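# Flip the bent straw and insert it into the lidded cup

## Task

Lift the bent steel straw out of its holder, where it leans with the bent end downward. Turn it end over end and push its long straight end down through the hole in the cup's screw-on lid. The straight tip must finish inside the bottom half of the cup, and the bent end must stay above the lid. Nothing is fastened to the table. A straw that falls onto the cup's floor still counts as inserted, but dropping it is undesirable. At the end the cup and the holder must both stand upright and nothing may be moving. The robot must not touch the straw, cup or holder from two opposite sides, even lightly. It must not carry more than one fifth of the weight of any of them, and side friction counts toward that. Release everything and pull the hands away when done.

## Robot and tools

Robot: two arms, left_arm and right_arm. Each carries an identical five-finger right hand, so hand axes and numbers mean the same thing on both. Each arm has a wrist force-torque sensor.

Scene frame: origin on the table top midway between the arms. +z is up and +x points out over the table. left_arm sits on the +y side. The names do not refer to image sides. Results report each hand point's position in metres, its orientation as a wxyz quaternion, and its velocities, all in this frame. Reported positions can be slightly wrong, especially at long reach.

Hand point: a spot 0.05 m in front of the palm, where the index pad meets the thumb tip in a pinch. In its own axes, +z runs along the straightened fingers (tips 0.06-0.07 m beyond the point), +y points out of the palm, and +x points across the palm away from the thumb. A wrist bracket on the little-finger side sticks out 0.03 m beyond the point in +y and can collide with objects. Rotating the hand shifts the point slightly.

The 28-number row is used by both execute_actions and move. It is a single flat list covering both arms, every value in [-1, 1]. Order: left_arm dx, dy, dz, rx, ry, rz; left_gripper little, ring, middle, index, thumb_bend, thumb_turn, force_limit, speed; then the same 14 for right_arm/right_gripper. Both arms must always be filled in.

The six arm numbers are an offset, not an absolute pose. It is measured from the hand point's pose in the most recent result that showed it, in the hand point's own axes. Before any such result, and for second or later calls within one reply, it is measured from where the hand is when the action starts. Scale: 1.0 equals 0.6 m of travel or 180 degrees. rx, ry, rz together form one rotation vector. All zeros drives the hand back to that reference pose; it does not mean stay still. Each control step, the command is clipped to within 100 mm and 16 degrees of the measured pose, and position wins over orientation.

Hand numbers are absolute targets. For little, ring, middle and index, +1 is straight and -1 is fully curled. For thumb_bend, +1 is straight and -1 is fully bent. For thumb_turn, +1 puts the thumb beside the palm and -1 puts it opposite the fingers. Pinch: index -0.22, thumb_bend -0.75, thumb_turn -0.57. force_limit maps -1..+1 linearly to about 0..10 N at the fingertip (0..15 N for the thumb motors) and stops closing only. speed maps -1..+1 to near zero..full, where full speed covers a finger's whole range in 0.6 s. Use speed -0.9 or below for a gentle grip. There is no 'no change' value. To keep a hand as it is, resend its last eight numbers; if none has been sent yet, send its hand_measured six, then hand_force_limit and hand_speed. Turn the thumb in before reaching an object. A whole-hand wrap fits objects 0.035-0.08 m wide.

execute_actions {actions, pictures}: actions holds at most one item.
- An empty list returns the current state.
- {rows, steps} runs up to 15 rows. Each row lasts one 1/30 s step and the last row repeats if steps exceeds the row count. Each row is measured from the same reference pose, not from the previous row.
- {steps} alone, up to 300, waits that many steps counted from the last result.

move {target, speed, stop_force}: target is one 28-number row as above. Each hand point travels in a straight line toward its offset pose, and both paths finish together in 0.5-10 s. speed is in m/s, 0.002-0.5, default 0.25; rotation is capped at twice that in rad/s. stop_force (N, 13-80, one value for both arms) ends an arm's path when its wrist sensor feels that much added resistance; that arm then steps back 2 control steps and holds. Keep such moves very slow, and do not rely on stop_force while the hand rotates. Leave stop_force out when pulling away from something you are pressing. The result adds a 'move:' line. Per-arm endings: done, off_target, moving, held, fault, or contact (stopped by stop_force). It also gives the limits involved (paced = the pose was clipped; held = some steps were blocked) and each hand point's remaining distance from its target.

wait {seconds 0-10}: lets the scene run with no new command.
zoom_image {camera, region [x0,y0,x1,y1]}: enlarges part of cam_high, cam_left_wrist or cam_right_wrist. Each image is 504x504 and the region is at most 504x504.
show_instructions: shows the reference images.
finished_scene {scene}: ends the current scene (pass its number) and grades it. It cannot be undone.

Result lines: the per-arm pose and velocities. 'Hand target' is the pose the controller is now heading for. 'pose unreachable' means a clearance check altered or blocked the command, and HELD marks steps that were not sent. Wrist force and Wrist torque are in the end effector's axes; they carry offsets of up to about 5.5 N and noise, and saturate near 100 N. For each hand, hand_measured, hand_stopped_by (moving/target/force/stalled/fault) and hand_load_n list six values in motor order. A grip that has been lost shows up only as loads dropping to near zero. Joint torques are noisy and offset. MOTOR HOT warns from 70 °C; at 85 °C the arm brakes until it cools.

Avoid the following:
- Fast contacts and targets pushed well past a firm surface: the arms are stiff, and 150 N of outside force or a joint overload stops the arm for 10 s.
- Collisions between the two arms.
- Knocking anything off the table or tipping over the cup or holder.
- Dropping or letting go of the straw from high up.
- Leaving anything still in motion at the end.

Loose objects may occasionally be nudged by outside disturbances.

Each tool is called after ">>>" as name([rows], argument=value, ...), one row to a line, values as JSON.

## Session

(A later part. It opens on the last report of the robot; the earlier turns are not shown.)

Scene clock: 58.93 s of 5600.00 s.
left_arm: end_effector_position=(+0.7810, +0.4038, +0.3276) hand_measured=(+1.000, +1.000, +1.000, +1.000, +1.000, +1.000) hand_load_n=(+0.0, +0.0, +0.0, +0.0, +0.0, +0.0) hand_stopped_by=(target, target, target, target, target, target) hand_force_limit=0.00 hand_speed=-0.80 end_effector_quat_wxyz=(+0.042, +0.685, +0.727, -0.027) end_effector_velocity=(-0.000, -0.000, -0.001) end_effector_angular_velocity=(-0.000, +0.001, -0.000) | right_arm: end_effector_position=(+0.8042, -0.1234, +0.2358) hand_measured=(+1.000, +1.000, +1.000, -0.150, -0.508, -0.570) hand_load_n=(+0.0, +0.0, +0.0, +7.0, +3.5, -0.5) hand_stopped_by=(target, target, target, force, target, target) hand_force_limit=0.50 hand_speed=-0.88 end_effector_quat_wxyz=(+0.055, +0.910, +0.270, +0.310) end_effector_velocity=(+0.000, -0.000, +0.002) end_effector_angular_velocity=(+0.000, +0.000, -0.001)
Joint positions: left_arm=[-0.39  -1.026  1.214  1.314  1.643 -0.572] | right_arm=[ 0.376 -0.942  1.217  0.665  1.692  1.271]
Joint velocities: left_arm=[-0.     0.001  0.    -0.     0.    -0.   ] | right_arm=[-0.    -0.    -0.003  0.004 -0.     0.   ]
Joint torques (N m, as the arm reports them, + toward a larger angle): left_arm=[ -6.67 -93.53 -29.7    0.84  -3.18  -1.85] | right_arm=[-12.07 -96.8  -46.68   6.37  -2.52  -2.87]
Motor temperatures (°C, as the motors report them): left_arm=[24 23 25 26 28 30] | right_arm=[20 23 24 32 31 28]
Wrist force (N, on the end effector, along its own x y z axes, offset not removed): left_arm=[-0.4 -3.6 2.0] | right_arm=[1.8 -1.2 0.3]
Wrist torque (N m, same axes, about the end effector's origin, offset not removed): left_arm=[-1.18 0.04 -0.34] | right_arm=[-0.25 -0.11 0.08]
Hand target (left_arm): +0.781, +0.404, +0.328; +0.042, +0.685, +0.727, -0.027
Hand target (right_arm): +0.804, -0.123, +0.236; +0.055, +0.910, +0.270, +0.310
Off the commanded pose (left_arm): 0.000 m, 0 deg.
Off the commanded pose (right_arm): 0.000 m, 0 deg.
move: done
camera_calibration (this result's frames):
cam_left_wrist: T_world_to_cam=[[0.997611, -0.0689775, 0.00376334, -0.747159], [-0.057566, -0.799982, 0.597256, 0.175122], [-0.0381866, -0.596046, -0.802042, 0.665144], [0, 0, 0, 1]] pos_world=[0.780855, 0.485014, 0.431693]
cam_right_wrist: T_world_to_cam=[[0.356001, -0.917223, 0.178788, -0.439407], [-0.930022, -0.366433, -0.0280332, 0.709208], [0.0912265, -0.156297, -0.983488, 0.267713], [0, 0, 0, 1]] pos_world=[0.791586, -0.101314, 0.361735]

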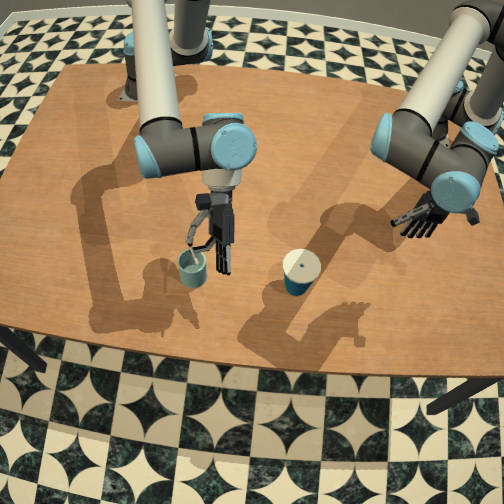

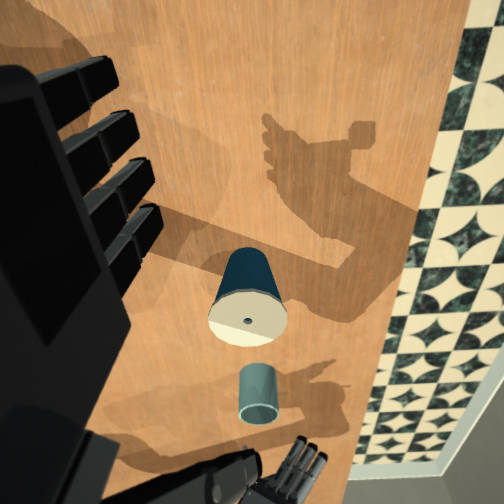

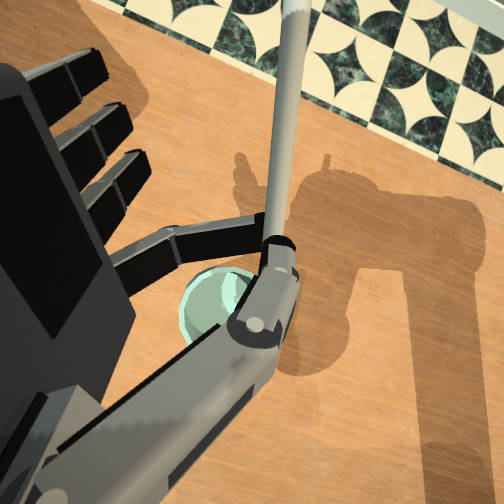

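>>> move(target=[0,0,0,0,0,0,1,1,1,1,1,1,0,-0.8,-0.362,0.258,-0.031,0.024,0.289,0.618,1,1,1,-0.45,-0.51,-0.57,0.5,-0.88], speed=0.25)

>>> zoom_image(camera="cam_high", region=[40,170,200,330])

Scene clock: 68.97 s of 5600.00 s.
left_arm: end_effector_position=(+0.7810, +0.4038, +0.3276) hand_measured=(+1.000, +1.000, +1.000, +1.000, +1.000, +1.000) hand_load_n=(+0.0, +0.0, +0.0, +0.0, +0.0, +0.0) hand_stopped_by=(target, target, target, target, target, target) hand_force_limit=0.00 hand_speed=-0.80 end_effector_quat_wxyz=(+0.042, +0.685, +0.727, -0.027) end_effector_velocity=(-0.000, +0.000, +0.002) end_effector_angular_velocity=(-0.002, -0.003, +0.000) | right_arm: end_effector_position=(+0.7202, -0.3696, +0.1752) hand_measured=(+1.000, +1.000, +1.000, -0.150, -0.508, -0.570) hand_load_n=(+0.0, +0.0, +0.0, +7.0, +3.5, -1.0) hand_stopped_by=(target, target, target, force, target, target) hand_force_limit=0.50 hand_speed=-0.88 end_effector_quat_wxyz=(-0.348, +0.537, -0.564, +0.522) end_effector_velocity=(+0.000, -0.002, +0.001) end_effector_angular_velocity=(+0.013, -0.007, -0.011)
Joint positions: left_arm=[-0.39  -1.026  1.214  1.314  1.643 -0.572] | right_arm=[ 0.03  -1.346  2.04  -0.476  1.759  3.011]
Joint velocities: left_arm=[ 0.    -0.003  0.001 -0.002 -0.     0.   ] | right_arm=[-0.002 -0.001  0.002 -0.005  0.006  0.015]
Joint torques (N m, as the arm reports them, + toward a larger angle): left_arm=[ -6.54 -94.41 -30.41   1.02  -3.28  -2.  ] | right_arm=[-12.57 -62.04 -28.32  -5.08   3.14   2.92]
Motor temperatures (°C, as the motors report them): left_arm=[24 23 25 26 28 30] | right_arm=[20 23 24 32 31 28]
Wrist force (N, on the end effector, along its own x y z axes, offset not removed): left_arm=[-3.2 -3.1 -0.7] | right_arm=[-0.5 -2.5 0.8]
Wrist torque (N m, same axes, about the end effector's origin, offset not removed): left_arm=[-0.63 0.22 -0.56] | right_arm=[-0.33 0.25 -0.15]
Hand target (left_arm): +0.781, +0.404, +0.328; +0.042, +0.685, +0.727, -0.027
Hand target (right_arm): +0.720, -0.370, +0.175; -0.349, +0.536, -0.565, +0.522
Off the commanded pose (left_arm): 0.000 m, 0 deg.
Off the commanded pose (right_arm): 0.001 m, 0 deg.
After step 90, 2.23 s passed at rest.
move: done
camera_calibration (this result's frames):
cam_left_wrist: T_world_to_cam=[[0.997611, -0.0689776, 0.00376339, -0.747159], [-0.0575661, -0.799982, 0.597256, 0.175122], [-0.0381867, -0.596046, -0.802042, 0.665144], [0, 0, 0, 1]] pos_world=[0.780855, 0.485014, 0.431692]
cam_right_wrist: T_world_to_cam=[[-0.206359, 0.0250933, -0.978154, 0.331566], [-0.349885, 0.931682, 0.0977157, 0.579047], [0.913781, 0.362406, -0.183481, -0.363515], [0, 0, 0, 1]] pos_world=[0.603195, -0.416068, 0.201043]

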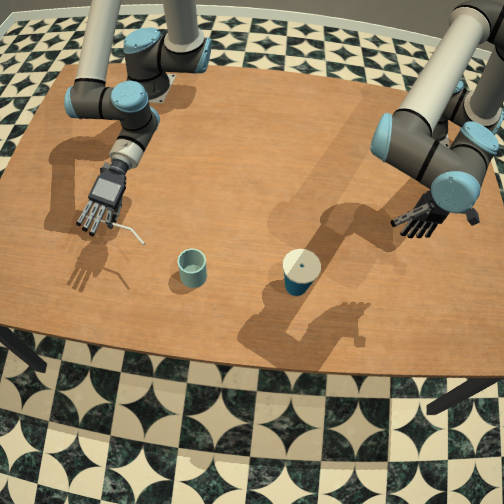

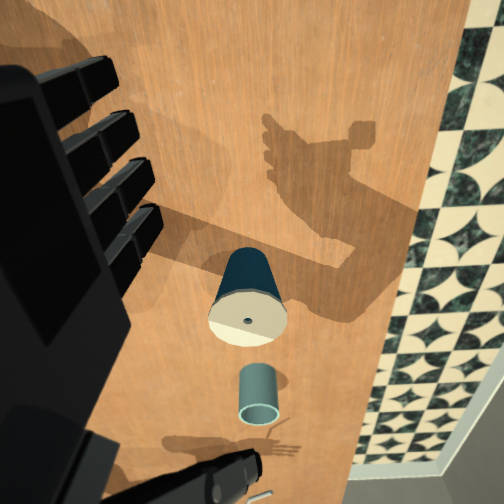

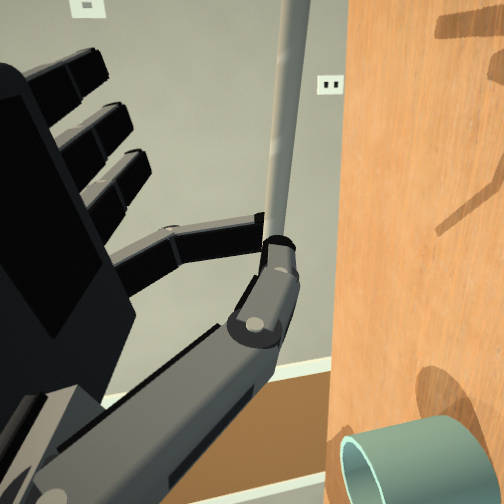

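Region (40, 170, 200, 330) of cam_high's 504x504 image, scaled by 3.150, with more detail than that image has.

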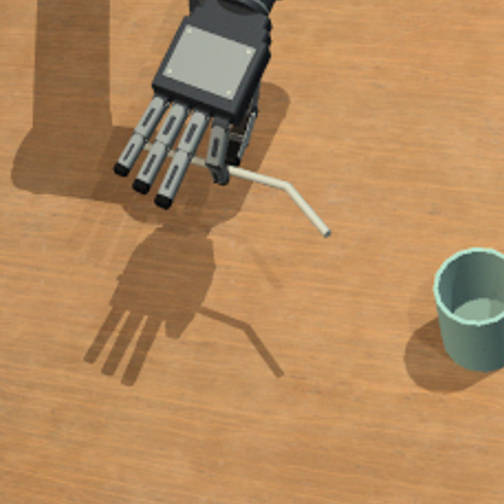

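>>> move(target=[0,0,0,0,0,0,1,1,1,1,1,1,0,-0.8,-0.041,0.24,0.052,0,0,0,1,1,1,-0.45,-0.51,-0.57,0.5,-0.88], speed=0.1)

>>> zoom_image(camera="cam_high", region=[70,200,190,320])

Scene clock: 74.87 s of 5600.00 s.
left_arm: end_effector_position=(+0.7810, +0.4038, +0.3276) hand_measured=(+1.000, +1.000, +1.000, +1.000, +1.000, +1.000) hand_load_n=(+0.0, +0.0, +0.0, +0.0, +0.0, +0.0) hand_stopped_by=(target, target, target, target, target, target) hand_force_limit=0.00 hand_speed=-0.80 end_effector_quat_wxyz=(+0.042, +0.685, +0.727, -0.027) end_effector_velocity=(+0.001, +0.001, -0.002) end_effector_angular_velocity=(+0.002, +0.002, +0.001) | right_arm: end_effector_position=(+0.7198, -0.3698, +0.0262) hand_measured=(+1.000, +1.000, +1.000, -0.150, -0.508, -0.570) hand_load_n=(+0.0, +0.0, +0.0, +7.0, +3.5, -1.0) hand_stopped_by=(target, target, target, force, target, target) hand_force_limit=0.50 hand_speed=-0.88 end_effector_quat_wxyz=(-0.348, +0.537, -0.564, +0.522) end_effector_velocity=(+0.001, -0.000, -0.002) end_effector_angular_velocity=(+0.001, -0.001, -0.001)
Joint positions: left_arm=[-0.39  -1.026  1.214  1.314  1.643 -0.572] | right_arm=[ 0.03  -1.139  2.117 -0.76   1.758  3.011]
Joint velocities: left_arm=[ 0.001  0.003 -0.     0.    -0.     0.   ] | right_arm=[-0.     0.005 -0.001 -0.005  0.     0.001]
Joint torques (N m, as the arm reports them, + toward a larger angle): left_arm=[ -5.41 -93.47 -30.22   1.19  -3.24  -2.08] | right_arm=[  3.77 -50.52 -19.89  -4.85  -2.51  -3.68]
Motor temperatures (°C, as the motors report them): left_arm=[24 23 25 26 28 30] | right_arm=[20 23 24 32 31 28]
Wrist force (N, on the end effector, along its own x y z axes, offset not removed): left_arm=[-2.8 1.1 -2.8] | right_arm=[-2.9 -3.0 -1.3]
Wrist torque (N m, same axes, about the end effector's origin, offset not removed): left_arm=[0.05 0.35 -0.35] | right_arm=[-0.37 0.63 -0.30]
Hand target (left_arm): +0.781, +0.404, +0.328; +0.042, +0.685, +0.727, -0.027
Hand target (right_arm): +0.720, -0.370, +0.026; -0.348, +0.537, -0.564, +0.522
Off the commanded pose (left_arm): 0.000 m, 0 deg.
Off the commanded pose (right_arm): 0.000 m, 0 deg.
After step 90, 0.90 s passed at rest.
move: done
camera_calibration (this result's frames):
cam_left_wrist: T_world_to_cam=[[0.997611, -0.0689776, 0.00376344, -0.747159], [-0.0575661, -0.799982, 0.597256, 0.175123], [-0.0381866, -0.596046, -0.802042, 0.665144], [0, 0, 0, 1]] pos_world=[0.780855, 0.485014, 0.431692]
cam_right_wrist: T_world_to_cam=[[-0.206382, 0.025116, -0.978149, 0.18571], [-0.349834, 0.931699, 0.0977357, 0.593658], [0.913796, 0.362361, -0.1835, -0.390463], [0, 0, 0, 1]] pos_world=[0.602813, -0.416286, 0.0519803]

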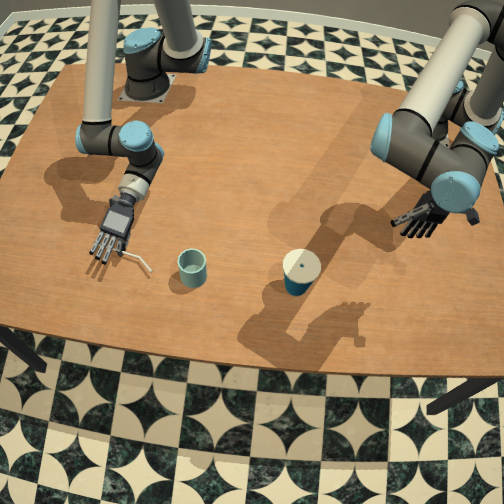

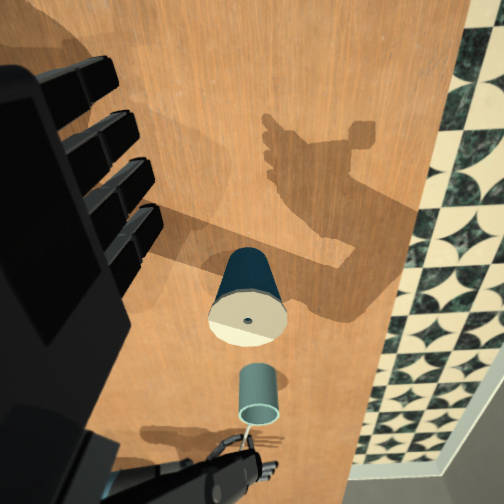

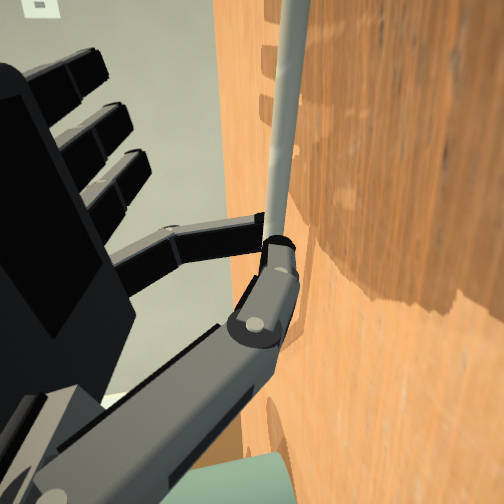

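Region (70, 200, 190, 320) of cam_high's 504x504 image, scaled by 4.200, with more detail than that image has.

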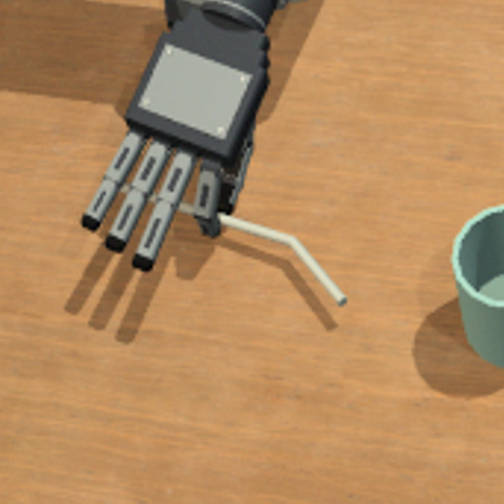

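Nicely level. Down to 0.0125, then release.

>>> move(target=[0,0,0,0,0,0,1,1,1,1,1,1,0,-0.8,-0.0038,0.022,0.0048,0,0,0,1,1,1,-0.45,-0.51,-0.57,0.5,-0.88], speed=0.015)

>>> move(target=[0,0,0,0,0,0,1,1,1,1,1,1,0,-0.8,0,0,0,0,0,0,1,1,1,-0.03,-0.51,-0.57,0.5,-0.88], speed=0.015)

>>> zoom_image(camera="cam_high", region=[70,200,190,320])

Scene clock: 78.10 s of 5600.00 s.
left_arm: end_effector_position=(+0.7810, +0.4038, +0.3276) hand_measured=(+1.000, +1.000, +1.000, +1.000, +1.000, +1.000) hand_load_n=(+0.0, +0.0, +0.0, +0.0, +0.0, +0.0) hand_stopped_by=(target, target, target, target, target, target) hand_force_limit=0.00 hand_speed=-0.80 end_effector_quat_wxyz=(+0.042, +0.685, +0.727, -0.027) end_effector_velocity=(-0.000, +0.001, -0.002) end_effector_angular_velocity=(+0.001, +0.003, +0.001) | right_arm: end_effector_position=(+0.7198, -0.3698, +0.0128) hand_measured=(+1.000, +1.000, +1.000, -0.150, -0.508, -0.570) hand_load_n=(+0.0, +0.0, +0.0, +7.0, +3.5, -1.0) hand_stopped_by=(target, target, target, force, target, target) hand_force_limit=0.50 hand_speed=-0.88 end_effector_quat_wxyz=(-0.348, +0.537, -0.564, +0.522) end_effector_velocity=(+0.001, +0.000, -0.002) end_effector_angular_velocity=(+0.000, -0.000, +0.000)
Joint positions: left_arm=[-0.39  -1.026  1.214  1.314  1.643 -0.572] | right_arm=[ 0.03  -1.118  2.121 -0.785  1.758  3.011]
Joint velocities: left_arm=[0.001 0.001 0.001 0.    0.001 0.   ] | right_arm=[ 0.     0.005 -0.001 -0.004 -0.     0.   ]
Joint torques (N m, as the arm reports them, + toward a larger angle): left_arm=[ -6.55 -94.74 -30.06   1.03  -3.13  -2.06] | right_arm=[-12.55 -51.65 -18.8   -5.36  -0.17  -2.22]
Motor temperatures (°C, as the motors report them): left_arm=[24 23 25 26 28 30] | right_arm=[20 23 24 32 31 28]
Wrist force (N, on the end effector, along its own x y z axes, offset not removed): left_arm=[7.2 4.1 -4.2] | right_arm=[-4.5 -3.4 3.0]
Wrist torque (N m, same axes, about the end effector's origin, offset not removed): left_arm=[0.53 -0.99 0.11] | right_arm=[-0.77 0.71 -0.41]
Hand target (left_arm): +0.781, +0.404, +0.328; +0.042, +0.685, +0.727, -0.027
Hand target (right_arm): +0.720, -0.370, +0.012; -0.348, +0.537, -0.564, +0.522
Off the commanded pose (left_arm): 0.000 m, 0 deg.
Off the commanded pose (right_arm): 0.000 m, 0 deg.
move: done
camera_calibration (this result's frames):
cam_left_wrist: T_world_to_cam=[[0.997611, -0.0689776, 0.00376357, -0.747159], [-0.0575662, -0.799982, 0.597256, 0.175122], [-0.0381865, -0.596046, -0.802042, 0.665144], [0, 0, 0, 1]] pos_world=[0.780855, 0.485014, 0.431693]
cam_right_wrist: T_world_to_cam=[[-0.206399, 0.025103, -0.978146, 0.172606], [-0.349861, 0.931689, 0.0977352, 0.594956], [0.913781, 0.362388, -0.183517, -0.392897], [0, 0, 0, 1]] pos_world=[0.6028, -0.416266, 0.0385823]

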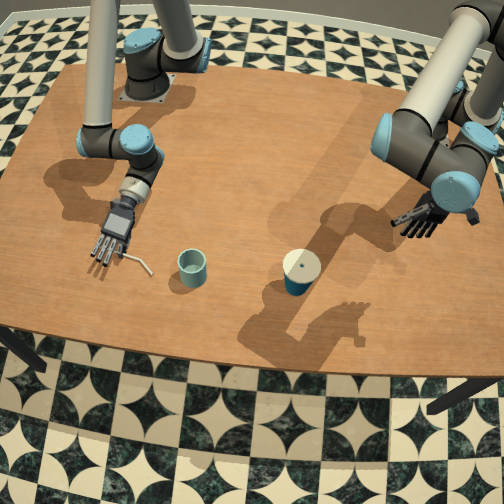

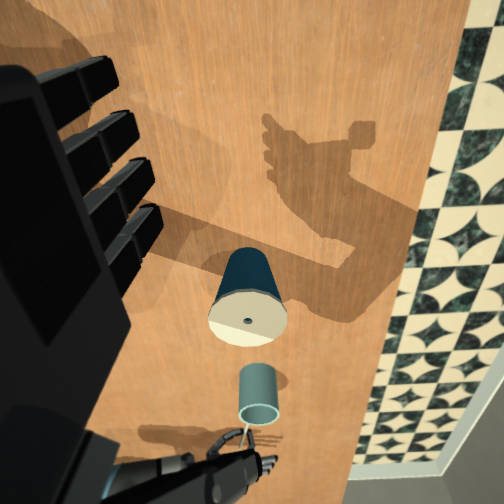

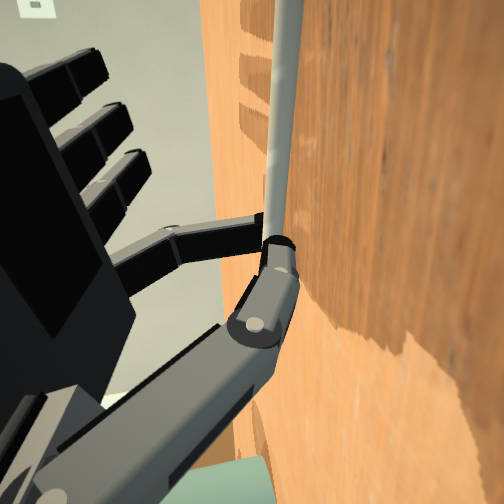

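Scene clock: 78.97 s of 5600.00 s.
left_arm: end_effector_position=(+0.7810, +0.4038, +0.3276) hand_measured=(+1.000, +1.000, +1.000, +1.000, +1.000, +1.000) hand_load_n=(+0.0, +0.0, +0.0, +0.0, +0.0, +0.0) hand_stopped_by=(target, target, target, target, target, target) hand_force_limit=0.00 hand_speed=-0.80 end_effector_quat_wxyz=(+0.042, +0.685, +0.727, -0.027) end_effector_velocity=(-0.000, -0.001, -0.000) end_effector_angular_velocity=(-0.001, +0.000, -0.001) | right_arm: end_effector_position=(+0.7198, -0.3698, +0.0128) hand_measured=(+1.000, +1.000, +1.000, -0.030, -0.510, -0.570) hand_load_n=(+0.0, +0.0, +0.0, +0.0, +0.0, +0.0) hand_stopped_by=(target, target, target, target, target, target) hand_force_limit=0.50 hand_speed=-0.88 end_effector_quat_wxyz=(-0.348, +0.537, -0.564, +0.522) end_effector_velocity=(-0.000, +0.000, +0.000) end_effector_angular_velocity=(-0.000, -0.000, -0.000)
Joint positions: left_arm=[-0.39  -1.026  1.214  1.314  1.643 -0.572] | right_arm=[ 0.03  -1.118  2.121 -0.785  1.758  3.011]
Joint velocities: left_arm=[-0.001  0.001 -0.    -0.     0.001 -0.   ] | right_arm=[ 0.    -0.001  0.001 -0.     0.     0.   ]
Joint torques (N m, as the arm reports them, + toward a larger angle): left_arm=[ -5.97 -95.58 -29.71   1.04  -3.09  -2.32] | right_arm=[ -9.37 -69.8  -25.28   3.05  -0.06  -2.19]
Motor temperatures (°C, as the motors report them): left_arm=[24 23 25 26 28 30] | right_arm=[20 23 24 32 31 28]
Wrist force (N, on the end effector, along its own x y z axes, offset not removed): left_arm=[-0.1 -1.3 -5.7] | right_arm=[0.1 1.9 -2.4]
Wrist torque (N m, same axes, about the end effector's origin, offset not removed): left_arm=[-0.27 0.12 -0.31] | right_arm=[0.45 0.05 0.00]
Hand target (left_arm): +0.781, +0.404, +0.328; +0.042, +0.685, +0.727, -0.027
Hand target (right_arm): +0.720, -0.370, +0.013; -0.348, +0.537, -0.564, +0.522
Off the commanded pose (left_arm): 0.000 m, 0 deg.
Off the commanded pose (right_arm): 0.000 m, 0 deg.
move: done
camera_calibration (this result's frames):
cam_left_wrist: T_world_to_cam=[[0.997611, -0.0689776, 0.00376327, -0.747159], [-0.057566, -0.799982, 0.597256, 0.175122], [-0.0381867, -0.596046, -0.802042, 0.665144], [0, 0, 0, 1]] pos_world=[0.780855, 0.485014, 0.431692]
cam_right_wrist: T_world_to_cam=[[-0.206406, 0.0251042, -0.978144, 0.172596], [-0.349856, 0.931691, 0.0977377, 0.594954], [0.913782, 0.362383, -0.183523, -0.392891], [0, 0, 0, 1]] pos_world=[0.602789, -0.41627, 0.0385701]

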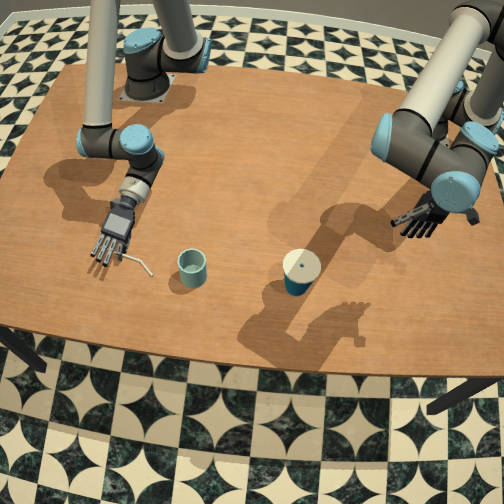

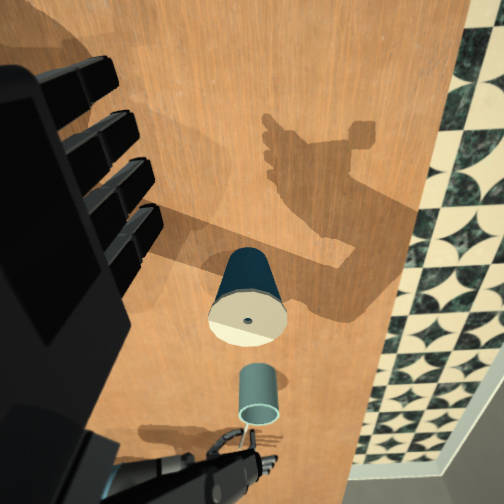

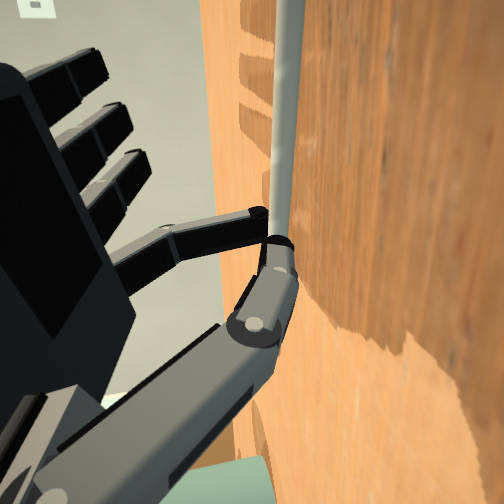

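Region (70, 200, 190, 320) of cam_high's 504x504 image, scaled by 4.200, with more detail than that image has.

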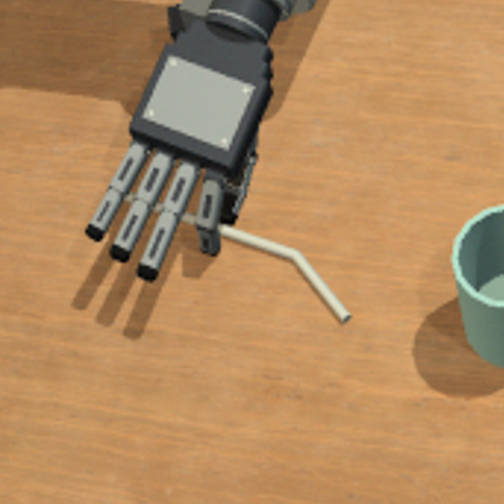

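>>> move(target=[0,0,0,0,0,0,1,1,1,1,1,1,0,-0.8,-0.062,-0.0101,-0.002,0,0,0,1,1,1,-0.03,-0.51,-0.57,0.5,-0.88], speed=0.02)

>>> zoom_image(camera="cam_high", region=[70,200,190,320])

Scene clock: 84.77 s of 5600.00 s.
left_arm: end_effector_position=(+0.7810, +0.4038, +0.3276) hand_measured=(+1.000, +1.000, +1.000, +1.000, +1.000, +1.000) hand_load_n=(+0.0, +0.0, +0.0, +0.0, +0.0, +0.0) hand_stopped_by=(target, target, target, target, target, target) hand_force_limit=0.00 hand_speed=-0.80 end_effector_quat_wxyz=(+0.042, +0.685, +0.727, -0.027) end_effector_velocity=(-0.000, +0.001, +0.001) end_effector_angular_velocity=(-0.000, +0.000, +0.001) | right_arm: end_effector_position=(+0.7268, -0.3331, +0.0127) hand_measured=(+1.000, +1.000, +1.000, -0.030, -0.510, -0.570) hand_load_n=(+0.0, +0.0, +0.0, +0.0, +0.0, +0.0) hand_stopped_by=(target, target, target, target, target, target) hand_force_limit=0.50 hand_speed=-0.88 end_effector_quat_wxyz=(-0.348, +0.537, -0.564, +0.522) end_effector_velocity=(-0.001, +0.002, -0.001) end_effector_angular_velocity=(-0.001, +0.002, -0.001)
Joint positions: left_arm=[-0.39  -1.026  1.214  1.314  1.643 -0.572] | right_arm=[ 0.096 -1.098  2.084 -0.765  1.823  3.026]
Joint velocities: left_arm=[ 0.001 -0.001 -0.     0.001  0.    -0.   ] | right_arm=[ 0.004  0.002 -0.002  0.002  0.005  0.   ]
Joint torques (N m, as the arm reports them, + toward a larger angle): left_arm=[ -5.18 -94.1  -30.16   1.09  -3.12  -1.94] | right_arm=[ 10.1  -52.85 -32.47   2.84   2.92   2.85]
Motor temperatures (°C, as the motors report them): left_arm=[24 23 25 26 28 30] | right_arm=[20 23 24 32 31 28]
Wrist force (N, on the end effector, along its own x y z axes, offset not removed): left_arm=[-0.2 -2.6 0.2] | right_arm=[-1.2 0.2 -4.2]
Wrist torque (N m, same axes, about the end effector's origin, offset not removed): left_arm=[-0.58 -0.08 -0.24] | right_arm=[0.24 0.46 -0.07]
Hand target (left_arm): +0.781, +0.404, +0.328; +0.042, +0.685, +0.727, -0.027
Hand target (right_arm): +0.727, -0.333, +0.013; -0.348, +0.537, -0.564, +0.522
Off the commanded pose (left_arm): 0.000 m, 0 deg.
Off the commanded pose (right_arm): 0.000 m, 0 deg.
After step 90, 0.63 s passed at rest.
move: done
camera_calibration (this result's frames):
cam_left_wrist: T_world_to_cam=[[0.997611, -0.0689778, 0.00376344, -0.747159], [-0.0575663, -0.799982, 0.597256, 0.175122], [-0.0381867, -0.596046, -0.802042, 0.665144], [0, 0, 0, 1]] pos_world=[0.780855, 0.485014, 0.431693]
cam_right_wrist: T_world_to_cam=[[-0.206398, 0.0250364, -0.978148, 0.173017], [-0.349876, 0.93169, 0.0976744, 0.563228], [0.913776, 0.36239, -0.18354, -0.412604], [0, 0, 0, 1]] pos_world=[0.609798, -0.379562, 0.0384938]

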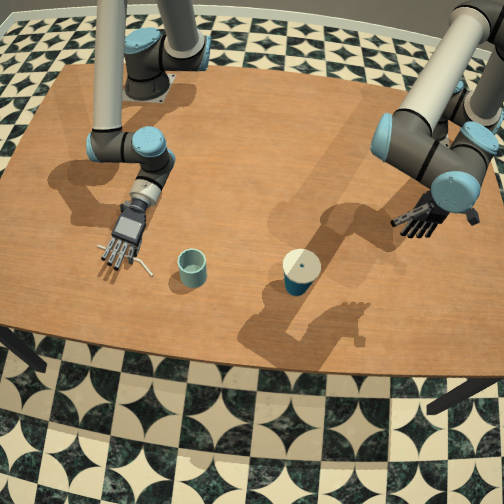

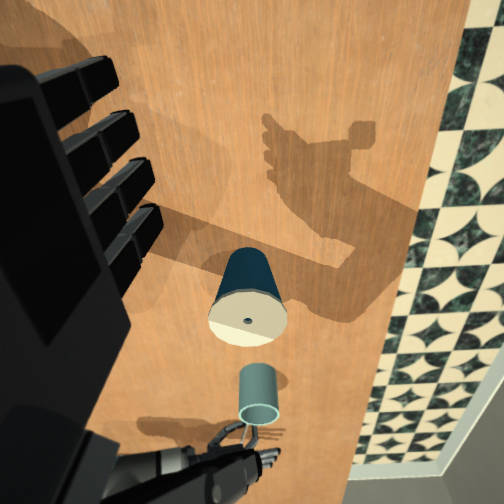

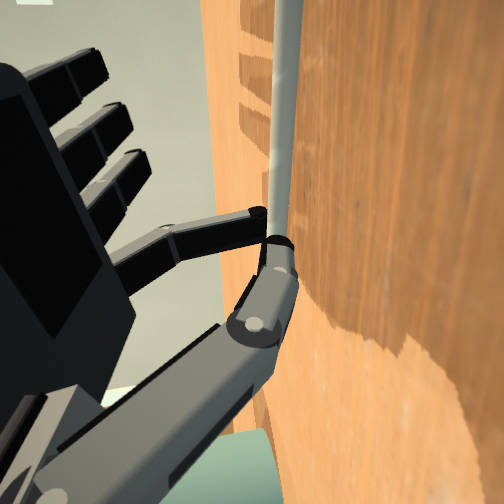

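Region (70, 200, 190, 320) of cam_high's 504x504 image, scaled by 4.200, with more detail than that image has.

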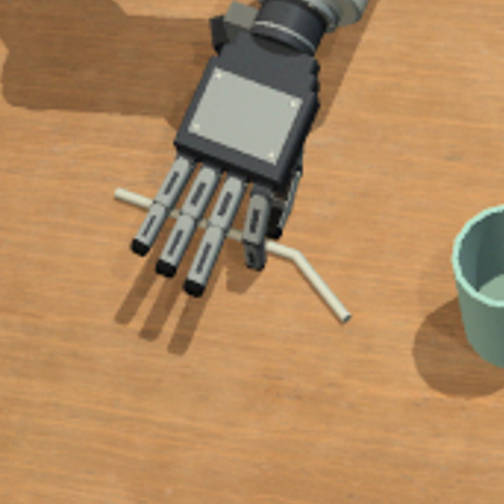

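>>> move(target=[0,0,0,0,0,0,1,1,1,1,1,1,0,-0.8,-0.011,-0.0025,0.003,0,0,0,1,1,1,-0.03,-0.51,-0.57,0.5,-0.88], speed=0.015)

>>> move(target=[0,0,0,0,0,0,1,1,1,1,1,1,0,-0.8,0,0,0,0,0,0,1,1,1,-0.45,-0.51,-0.57,0.5,-0.88], speed=0.015)

Scene clock: 87.87 s of 5600.00 s.
left_arm: end_effector_position=(+0.7810, +0.4038, +0.3276) hand_measured=(+1.000, +1.000, +1.000, +1.000, +1.000, +1.000) hand_load_n=(+0.0, +0.0, +0.0, +0.0, +0.0, +0.0) hand_stopped_by=(target, target, target, target, target, target) hand_force_limit=0.00 hand_speed=-0.80 end_effector_quat_wxyz=(+0.042, +0.685, +0.727, -0.027) end_effector_velocity=(+0.000, -0.000, +0.000) end_effector_angular_velocity=(-0.001, -0.001, -0.000) | right_arm: end_effector_position=(+0.7299, -0.3271, +0.0127) hand_measured=(+1.000, +1.000, +1.000, -0.030, -0.510, -0.570) hand_load_n=(+0.0, +0.0, +0.0, +0.0, +0.0, +0.0) hand_stopped_by=(target, target, target, target, target, target) hand_force_limit=0.50 hand_speed=-0.88 end_effector_quat_wxyz=(-0.348, +0.537, -0.564, +0.522) end_effector_velocity=(+0.001, +0.002, +0.001) end_effector_angular_velocity=(+0.000, -0.001, -0.000)
Joint positions: left_arm=[-0.39  -1.026  1.214  1.314  1.643 -0.572] | right_arm=[ 0.106 -1.092  2.074 -0.759  1.832  3.028]
Joint velocities: left_arm=[-0.    -0.    -0.001 -0.001  0.    -0.   ] | right_arm=[ 0.003  0.001 -0.004  0.002  0.004  0.001]
Joint torques (N m, as the arm reports them, + toward a larger angle): left_arm=[ -6.36 -93.92 -30.36   1.1   -3.2   -2.25] | right_arm=[  3.52 -55.56 -31.37   3.25   2.76   2.89]
Motor temperatures (°C, as the motors report them): left_arm=[24 23 25 26 28 30] | right_arm=[20 23 24 32 31 28]
Wrist force (N, on the end effector, along its own x y z axes, offset not removed): left_arm=[2.5 2.1 2.4] | right_arm=[1.3 -4.8 2.1]
Wrist torque (N m, same axes, about the end effector's origin, offset not removed): left_arm=[-0.05 -0.54 0.31] | right_arm=[-0.91 -0.08 0.04]
Hand target (left_arm): +0.781, +0.404, +0.328; +0.042, +0.685, +0.727, -0.027
Hand target (right_arm): +0.730, -0.327, +0.013; -0.348, +0.537, -0.564, +0.522
Off the commanded pose (left_arm): 0.000 m, 0 deg.
Off the commanded pose (right_arm): 0.000 m, 0 deg.
move: done
camera_calibration (this result's frames):
cam_left_wrist: T_world_to_cam=[[0.997611, -0.0689777, 0.0037635, -0.747159], [-0.0575662, -0.799982, 0.597256, 0.175122], [-0.0381866, -0.596046, -0.802042, 0.665144], [0, 0, 0, 1]] pos_world=[0.780855, 0.485014, 0.431693]
cam_right_wrist: T_world_to_cam=[[-0.206392, 0.0250247, -0.978149, 0.17348], [-0.349888, 0.931687, 0.0976634, 0.558798], [0.913773, 0.3624, -0.183537, -0.417629], [0, 0, 0, 1]] pos_world=[0.61294, -0.373617, 0.038465]

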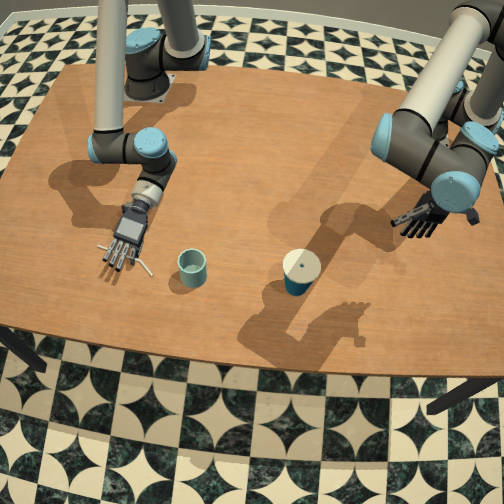

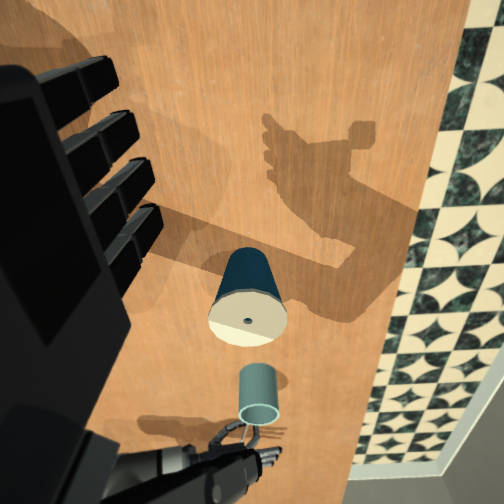

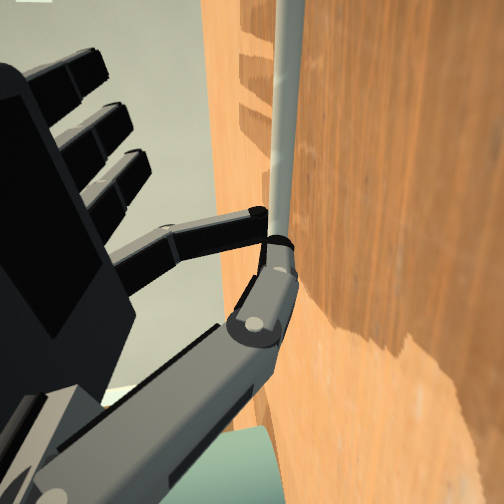

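Scene clock: 88.80 s of 5600.00 s.
left_arm: end_effector_position=(+0.7810, +0.4038, +0.3276) hand_measured=(+1.000, +1.000, +1.000, +1.000, +1.000, +1.000) hand_load_n=(+0.0, +0.0, +0.0, +0.0, +0.0, +0.0) hand_stopped_by=(target, target, target, target, target, target) hand_force_limit=0.00 hand_speed=-0.80 end_effector_quat_wxyz=(+0.042, +0.685, +0.727, -0.027) end_effector_velocity=(-0.000, +0.000, +0.001) end_effector_angular_velocity=(-0.001, -0.001, +0.000) | right_arm: end_effector_position=(+0.7299, -0.3271, +0.0126) hand_measured=(+1.000, +1.000, +1.000, -0.166, -0.508, -0.570) hand_load_n=(+0.0, +0.0, +0.0, +9.0, +3.0, -1.0) hand_stopped_by=(target, target, target, force, target, target) hand_force_limit=0.50 hand_speed=-0.88 end_effector_quat_wxyz=(-0.348, +0.537, -0.564, +0.522) end_effector_velocity=(+0.000, -0.001, -0.000) end_effector_angular_velocity=(-0.000, +0.000, -0.001)
Joint positions: left_arm=[-0.39  -1.026  1.214  1.314  1.643 -0.572] | right_arm=[ 0.106 -1.092  2.074 -0.759  1.833  3.028]
Joint velocities: left_arm=[ 0.    -0.002  0.     0.     0.     0.   ] | right_arm=[-0.001  0.     0.     0.    -0.001 -0.   ]
Joint torques (N m, as the arm reports them, + toward a larger angle): left_arm=[ -6.93 -94.29 -30.7    1.06  -3.17  -1.79] | right_arm=[-12.8  -70.85 -17.64  -1.77  -2.71   0.17]
Motor temperatures (°C, as the motors report them): left_arm=[24 23 25 26 28 30] | right_arm=[20 23 24 32 31 28]
Wrist force (N, on the end effector, along its own x y z axes, offset not removed): left_arm=[2.1 -4.0 1.4] | right_arm=[-1.6 -0.9 2.0]
Wrist torque (N m, same axes, about the end effector's origin, offset not removed): left_arm=[-0.92 -0.45 0.06] | right_arm=[0.29 0.35 -0.03]
Hand target (left_arm): +0.781, +0.404, +0.328; +0.042, +0.685, +0.727, -0.027
Hand target (right_arm): +0.730, -0.327, +0.013; -0.348, +0.537, -0.564, +0.522
Off the commanded pose (left_arm): 0.000 m, 0 deg.
Off the commanded pose (right_arm): 0.000 m, 0 deg.
move: done
camera_calibration (this result's frames):
cam_left_wrist: T_world_to_cam=[[0.997611, -0.0689778, 0.00376359, -0.747159], [-0.0575663, -0.799982, 0.597256, 0.175122], [-0.0381866, -0.596046, -0.802042, 0.665144], [0, 0, 0, 1]] pos_world=[0.780855, 0.485014, 0.431693]
cam_right_wrist: T_world_to_cam=[[-0.206455, 0.0250451, -0.978136, 0.173507], [-0.349816, 0.931711, 0.097692, 0.558766], [0.913786, 0.362336, -0.183595, -0.417647], [0, 0, 0, 1]] pos_world=[0.612927, -0.373625, 0.0384486]

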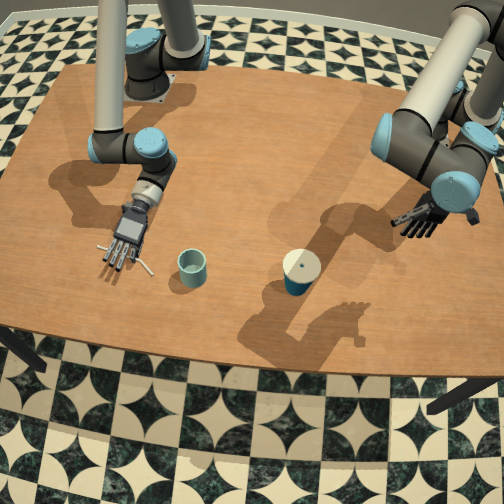

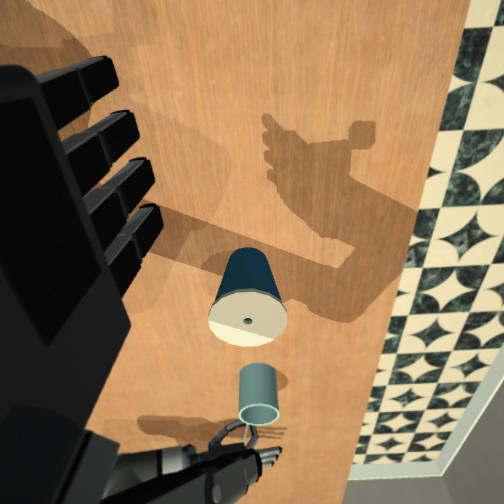

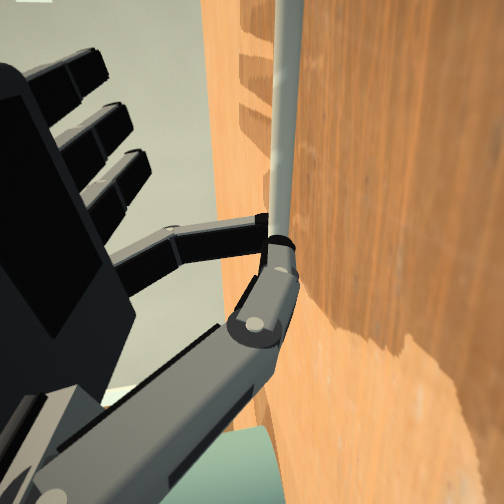

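>>> move(target=[0,0,0,0,0,0,1,1,1,1,1,1,0,-0.8,0.022,-0.128,-0.028,0,0,0,1,1,1,-0.45,-0.51,-0.57,0.5,-0.88], speed=0.05)

>>> move(target=[0,0,0,0,0,0,1,1,1,1,1,1,0,-0.8,0.058,-0.337,-0.074,0.033,-0.10,0.488,1,1,1,-0.45,-0.51,-0.57,0.5,-0.88], speed=0.2)

Scene clock: 94.33 s of 5600.00 s.
left_arm: end_effector_position=(+0.7810, +0.4038, +0.3276) hand_measured=(+1.000, +1.000, +1.000, +1.000, +1.000, +1.000) hand_load_n=(+0.0, +0.0, +0.0, +0.0, +0.0, +0.0) hand_stopped_by=(target, target, target, target, target, target) hand_force_limit=0.00 hand_speed=-0.80 end_effector_quat_wxyz=(+0.042, +0.685, +0.727, -0.027) end_effector_velocity=(+0.000, -0.001, -0.002) end_effector_angular_velocity=(+0.001, +0.001, -0.001) | right_arm: end_effector_position=(+0.7299, -0.3271, +0.0920) hand_measured=(+1.000, +1.000, +1.000, -0.166, -0.508, -0.570) hand_load_n=(+0.0, +0.0, +0.0, +8.5, +4.0, -1.5) hand_stopped_by=(target, target, target, force, target, target) hand_force_limit=0.50 hand_speed=-0.88 end_effector_quat_wxyz=(-0.348, +0.537, -0.564, +0.522) end_effector_velocity=(-0.001, +0.001, +0.003) end_effector_angular_velocity=(+0.000, +0.001, +0.002)
Joint positions: left_arm=[-0.39  -1.026  1.214  1.314  1.643 -0.572] | right_arm=[ 0.106 -1.208  2.046 -0.616  1.833  3.028]
Joint velocities: left_arm=[-0.001  0.002  0.    -0.001 -0.     0.   ] | right_arm=[ 0.001 -0.004 -0.     0.005 -0.001 -0.   ]
Joint torques (N m, as the arm reports them, + toward a larger angle): left_arm=[ -6.67 -94.36 -29.69   1.3   -2.88  -1.93] | right_arm=[  5.42 -69.2  -38.07   3.25   2.83   0.5 ]
Motor temperatures (°C, as the motors report them): left_arm=[24 23 25 26 28 30] | right_arm=[20 23 24 32 31 28]
Wrist force (N, on the end effector, along its own x y z axes, offset not removed): left_arm=[-2.4 2.4 4.8] | right_arm=[0.3 1.7 -3.2]
Wrist torque (N m, same axes, about the end effector's origin, offset not removed): left_arm=[-0.25 0.25 -0.26] | right_arm=[0.29 0.21 0.09]
Hand target (left_arm): +0.781, +0.404, +0.328; +0.042, +0.685, +0.727, -0.027
Hand target (right_arm): +0.730, -0.327, +0.092; -0.348, +0.537, -0.564, +0.522
Off the commanded pose (left_arm): 0.000 m, 0 deg.
Off the commanded pose (right_arm): 0.000 m, 0 deg.
After step 90, 0.53 s passed at rest.
move: done
camera_calibration (this result's frames):
cam_left_wrist: T_world_to_cam=[[0.997611, -0.0689777, 0.00376349, -0.747159], [-0.0575662, -0.799982, 0.597256, 0.175122], [-0.0381866, -0.596046, -0.802042, 0.665144], [0, 0, 0, 1]] pos_world=[0.780855, 0.485014, 0.431693]
cam_right_wrist: T_world_to_cam=[[-0.206445, 0.024981, -0.978139, 0.251125], [-0.349839, 0.931708, 0.0976319, 0.550999], [0.913779, 0.362347, -0.183608, -0.403112], [0, 0, 0, 1]] pos_world=[0.61296, -0.373577, 0.117826]

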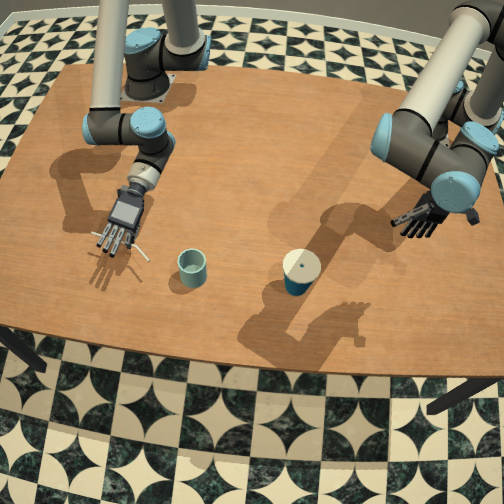

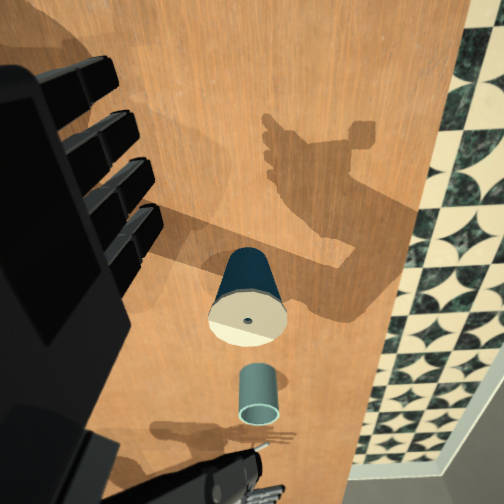

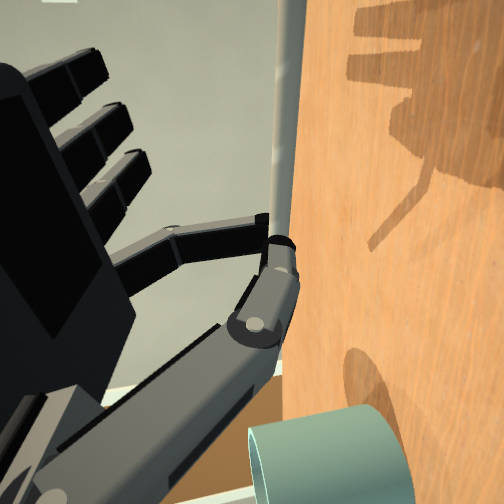

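Scene clock: 98.77 s of 5600.00 s.
left_arm: end_effector_position=(+0.7810, +0.4038, +0.3276) hand_measured=(+1.000, +1.000, +1.000, +1.000, +1.000, +1.000) hand_load_n=(+0.0, +0.0, +0.0, +0.0, +0.0, +0.0) hand_stopped_by=(target, target, target, target, target, target) hand_force_limit=0.00 hand_speed=-0.80 end_effector_quat_wxyz=(+0.042, +0.685, +0.727, -0.027) end_effector_velocity=(-0.000, +0.001, +0.002) end_effector_angular_velocity=(-0.001, -0.002, +0.000) | right_arm: end_effector_position=(+0.7301, -0.3268, +0.3016) hand_measured=(+1.000, +1.000, +1.000, -0.166, -0.508, -0.570) hand_load_n=(+0.0, +0.0, +0.0, +8.5, +4.0, -1.5) hand_stopped_by=(target, target, target, force, target, target) hand_force_limit=0.50 hand_speed=-0.88 end_effector_quat_wxyz=(+0.712, -0.049, +0.696, -0.080) end_effector_velocity=(-0.001, +0.001, +0.002) end_effector_angular_velocity=(+0.013, -0.004, +0.001)
Joint positions: left_arm=[-0.39  -1.026  1.214  1.314  1.643 -0.572] | right_arm=[-0.056 -1.401  2.151 -0.775  1.498  4.533]
Joint velocities: left_arm=[ 0.    -0.003 -0.     0.001 -0.     0.   ] | right_arm=[ 0.001 -0.002  0.001 -0.003  0.001  0.013]
Joint torques (N m, as the arm reports them, + toward a larger angle): left_arm=[ -5.45 -96.26 -30.66   0.96  -3.1   -2.  ] | right_arm=[  8.01 -57.24 -28.34  -5.7    2.6    3.2 ]
Motor temperatures (°C, as the motors report them): left_arm=[24 23 25 26 28 30] | right_arm=[20 23 24 32 31 28]
Wrist force (N, on the end effector, along its own x y z axes, offset not removed): left_arm=[3.8 0.7 -0.1] | right_arm=[-0.1 -2.5 2.9]
Wrist torque (N m, same axes, about the end effector's origin, offset not removed): left_arm=[-0.11 -0.60 0.08] | right_arm=[-0.61 0.10 -0.19]
Hand target (left_arm): +0.781, +0.404, +0.328; +0.042, +0.685, +0.727, -0.027
Hand target (right_arm): +0.730, -0.327, +0.302; +0.712, -0.048, +0.696, -0.079
Off the commanded pose (left_arm): 0.000 m, 0 deg.
Off the commanded pose (right_arm): 0.000 m, 0 deg.
move: done
camera_calibration (this result's frames):
cam_left_wrist: T_world_to_cam=[[0.997611, -0.0689776, 0.00376353, -0.747159], [-0.0575662, -0.799982, 0.597256, 0.175122], [-0.0381865, -0.596046, -0.802042, 0.665144], [0, 0, 0, 1]] pos_world=[0.780855, 0.485014, 0.431692]
cam_right_wrist: T_world_to_cam=[[0.0488589, 0.998345, -0.0303488, 0.302046], [-0.573597, 0.0529208, 0.817427, 0.189451], [0.817679, -0.0225306, 0.575233, -0.649377], [0, 0, 0, 1]] pos_world=[0.624893, -0.326203, 0.227847]

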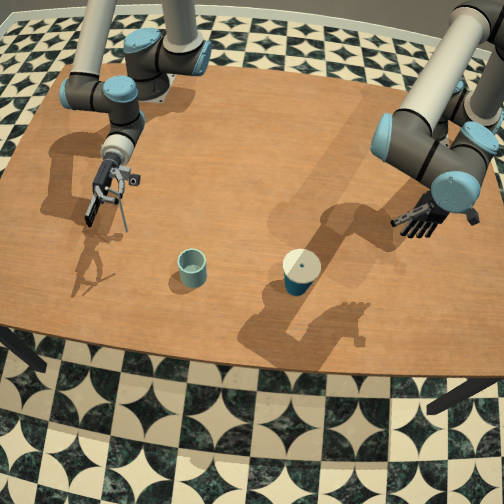

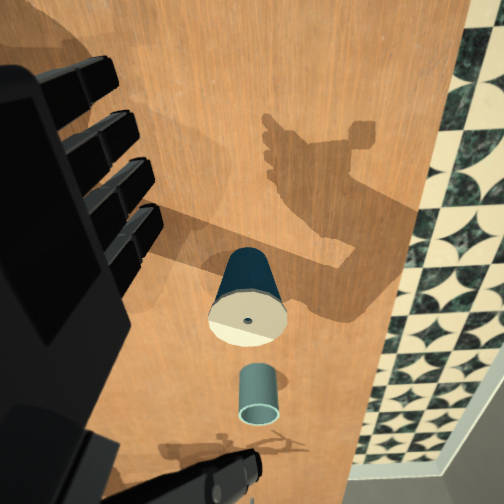

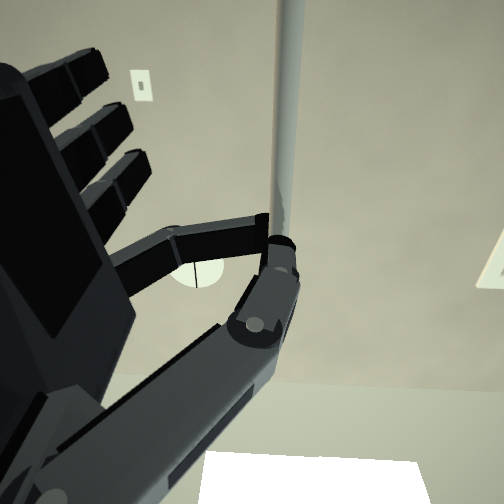

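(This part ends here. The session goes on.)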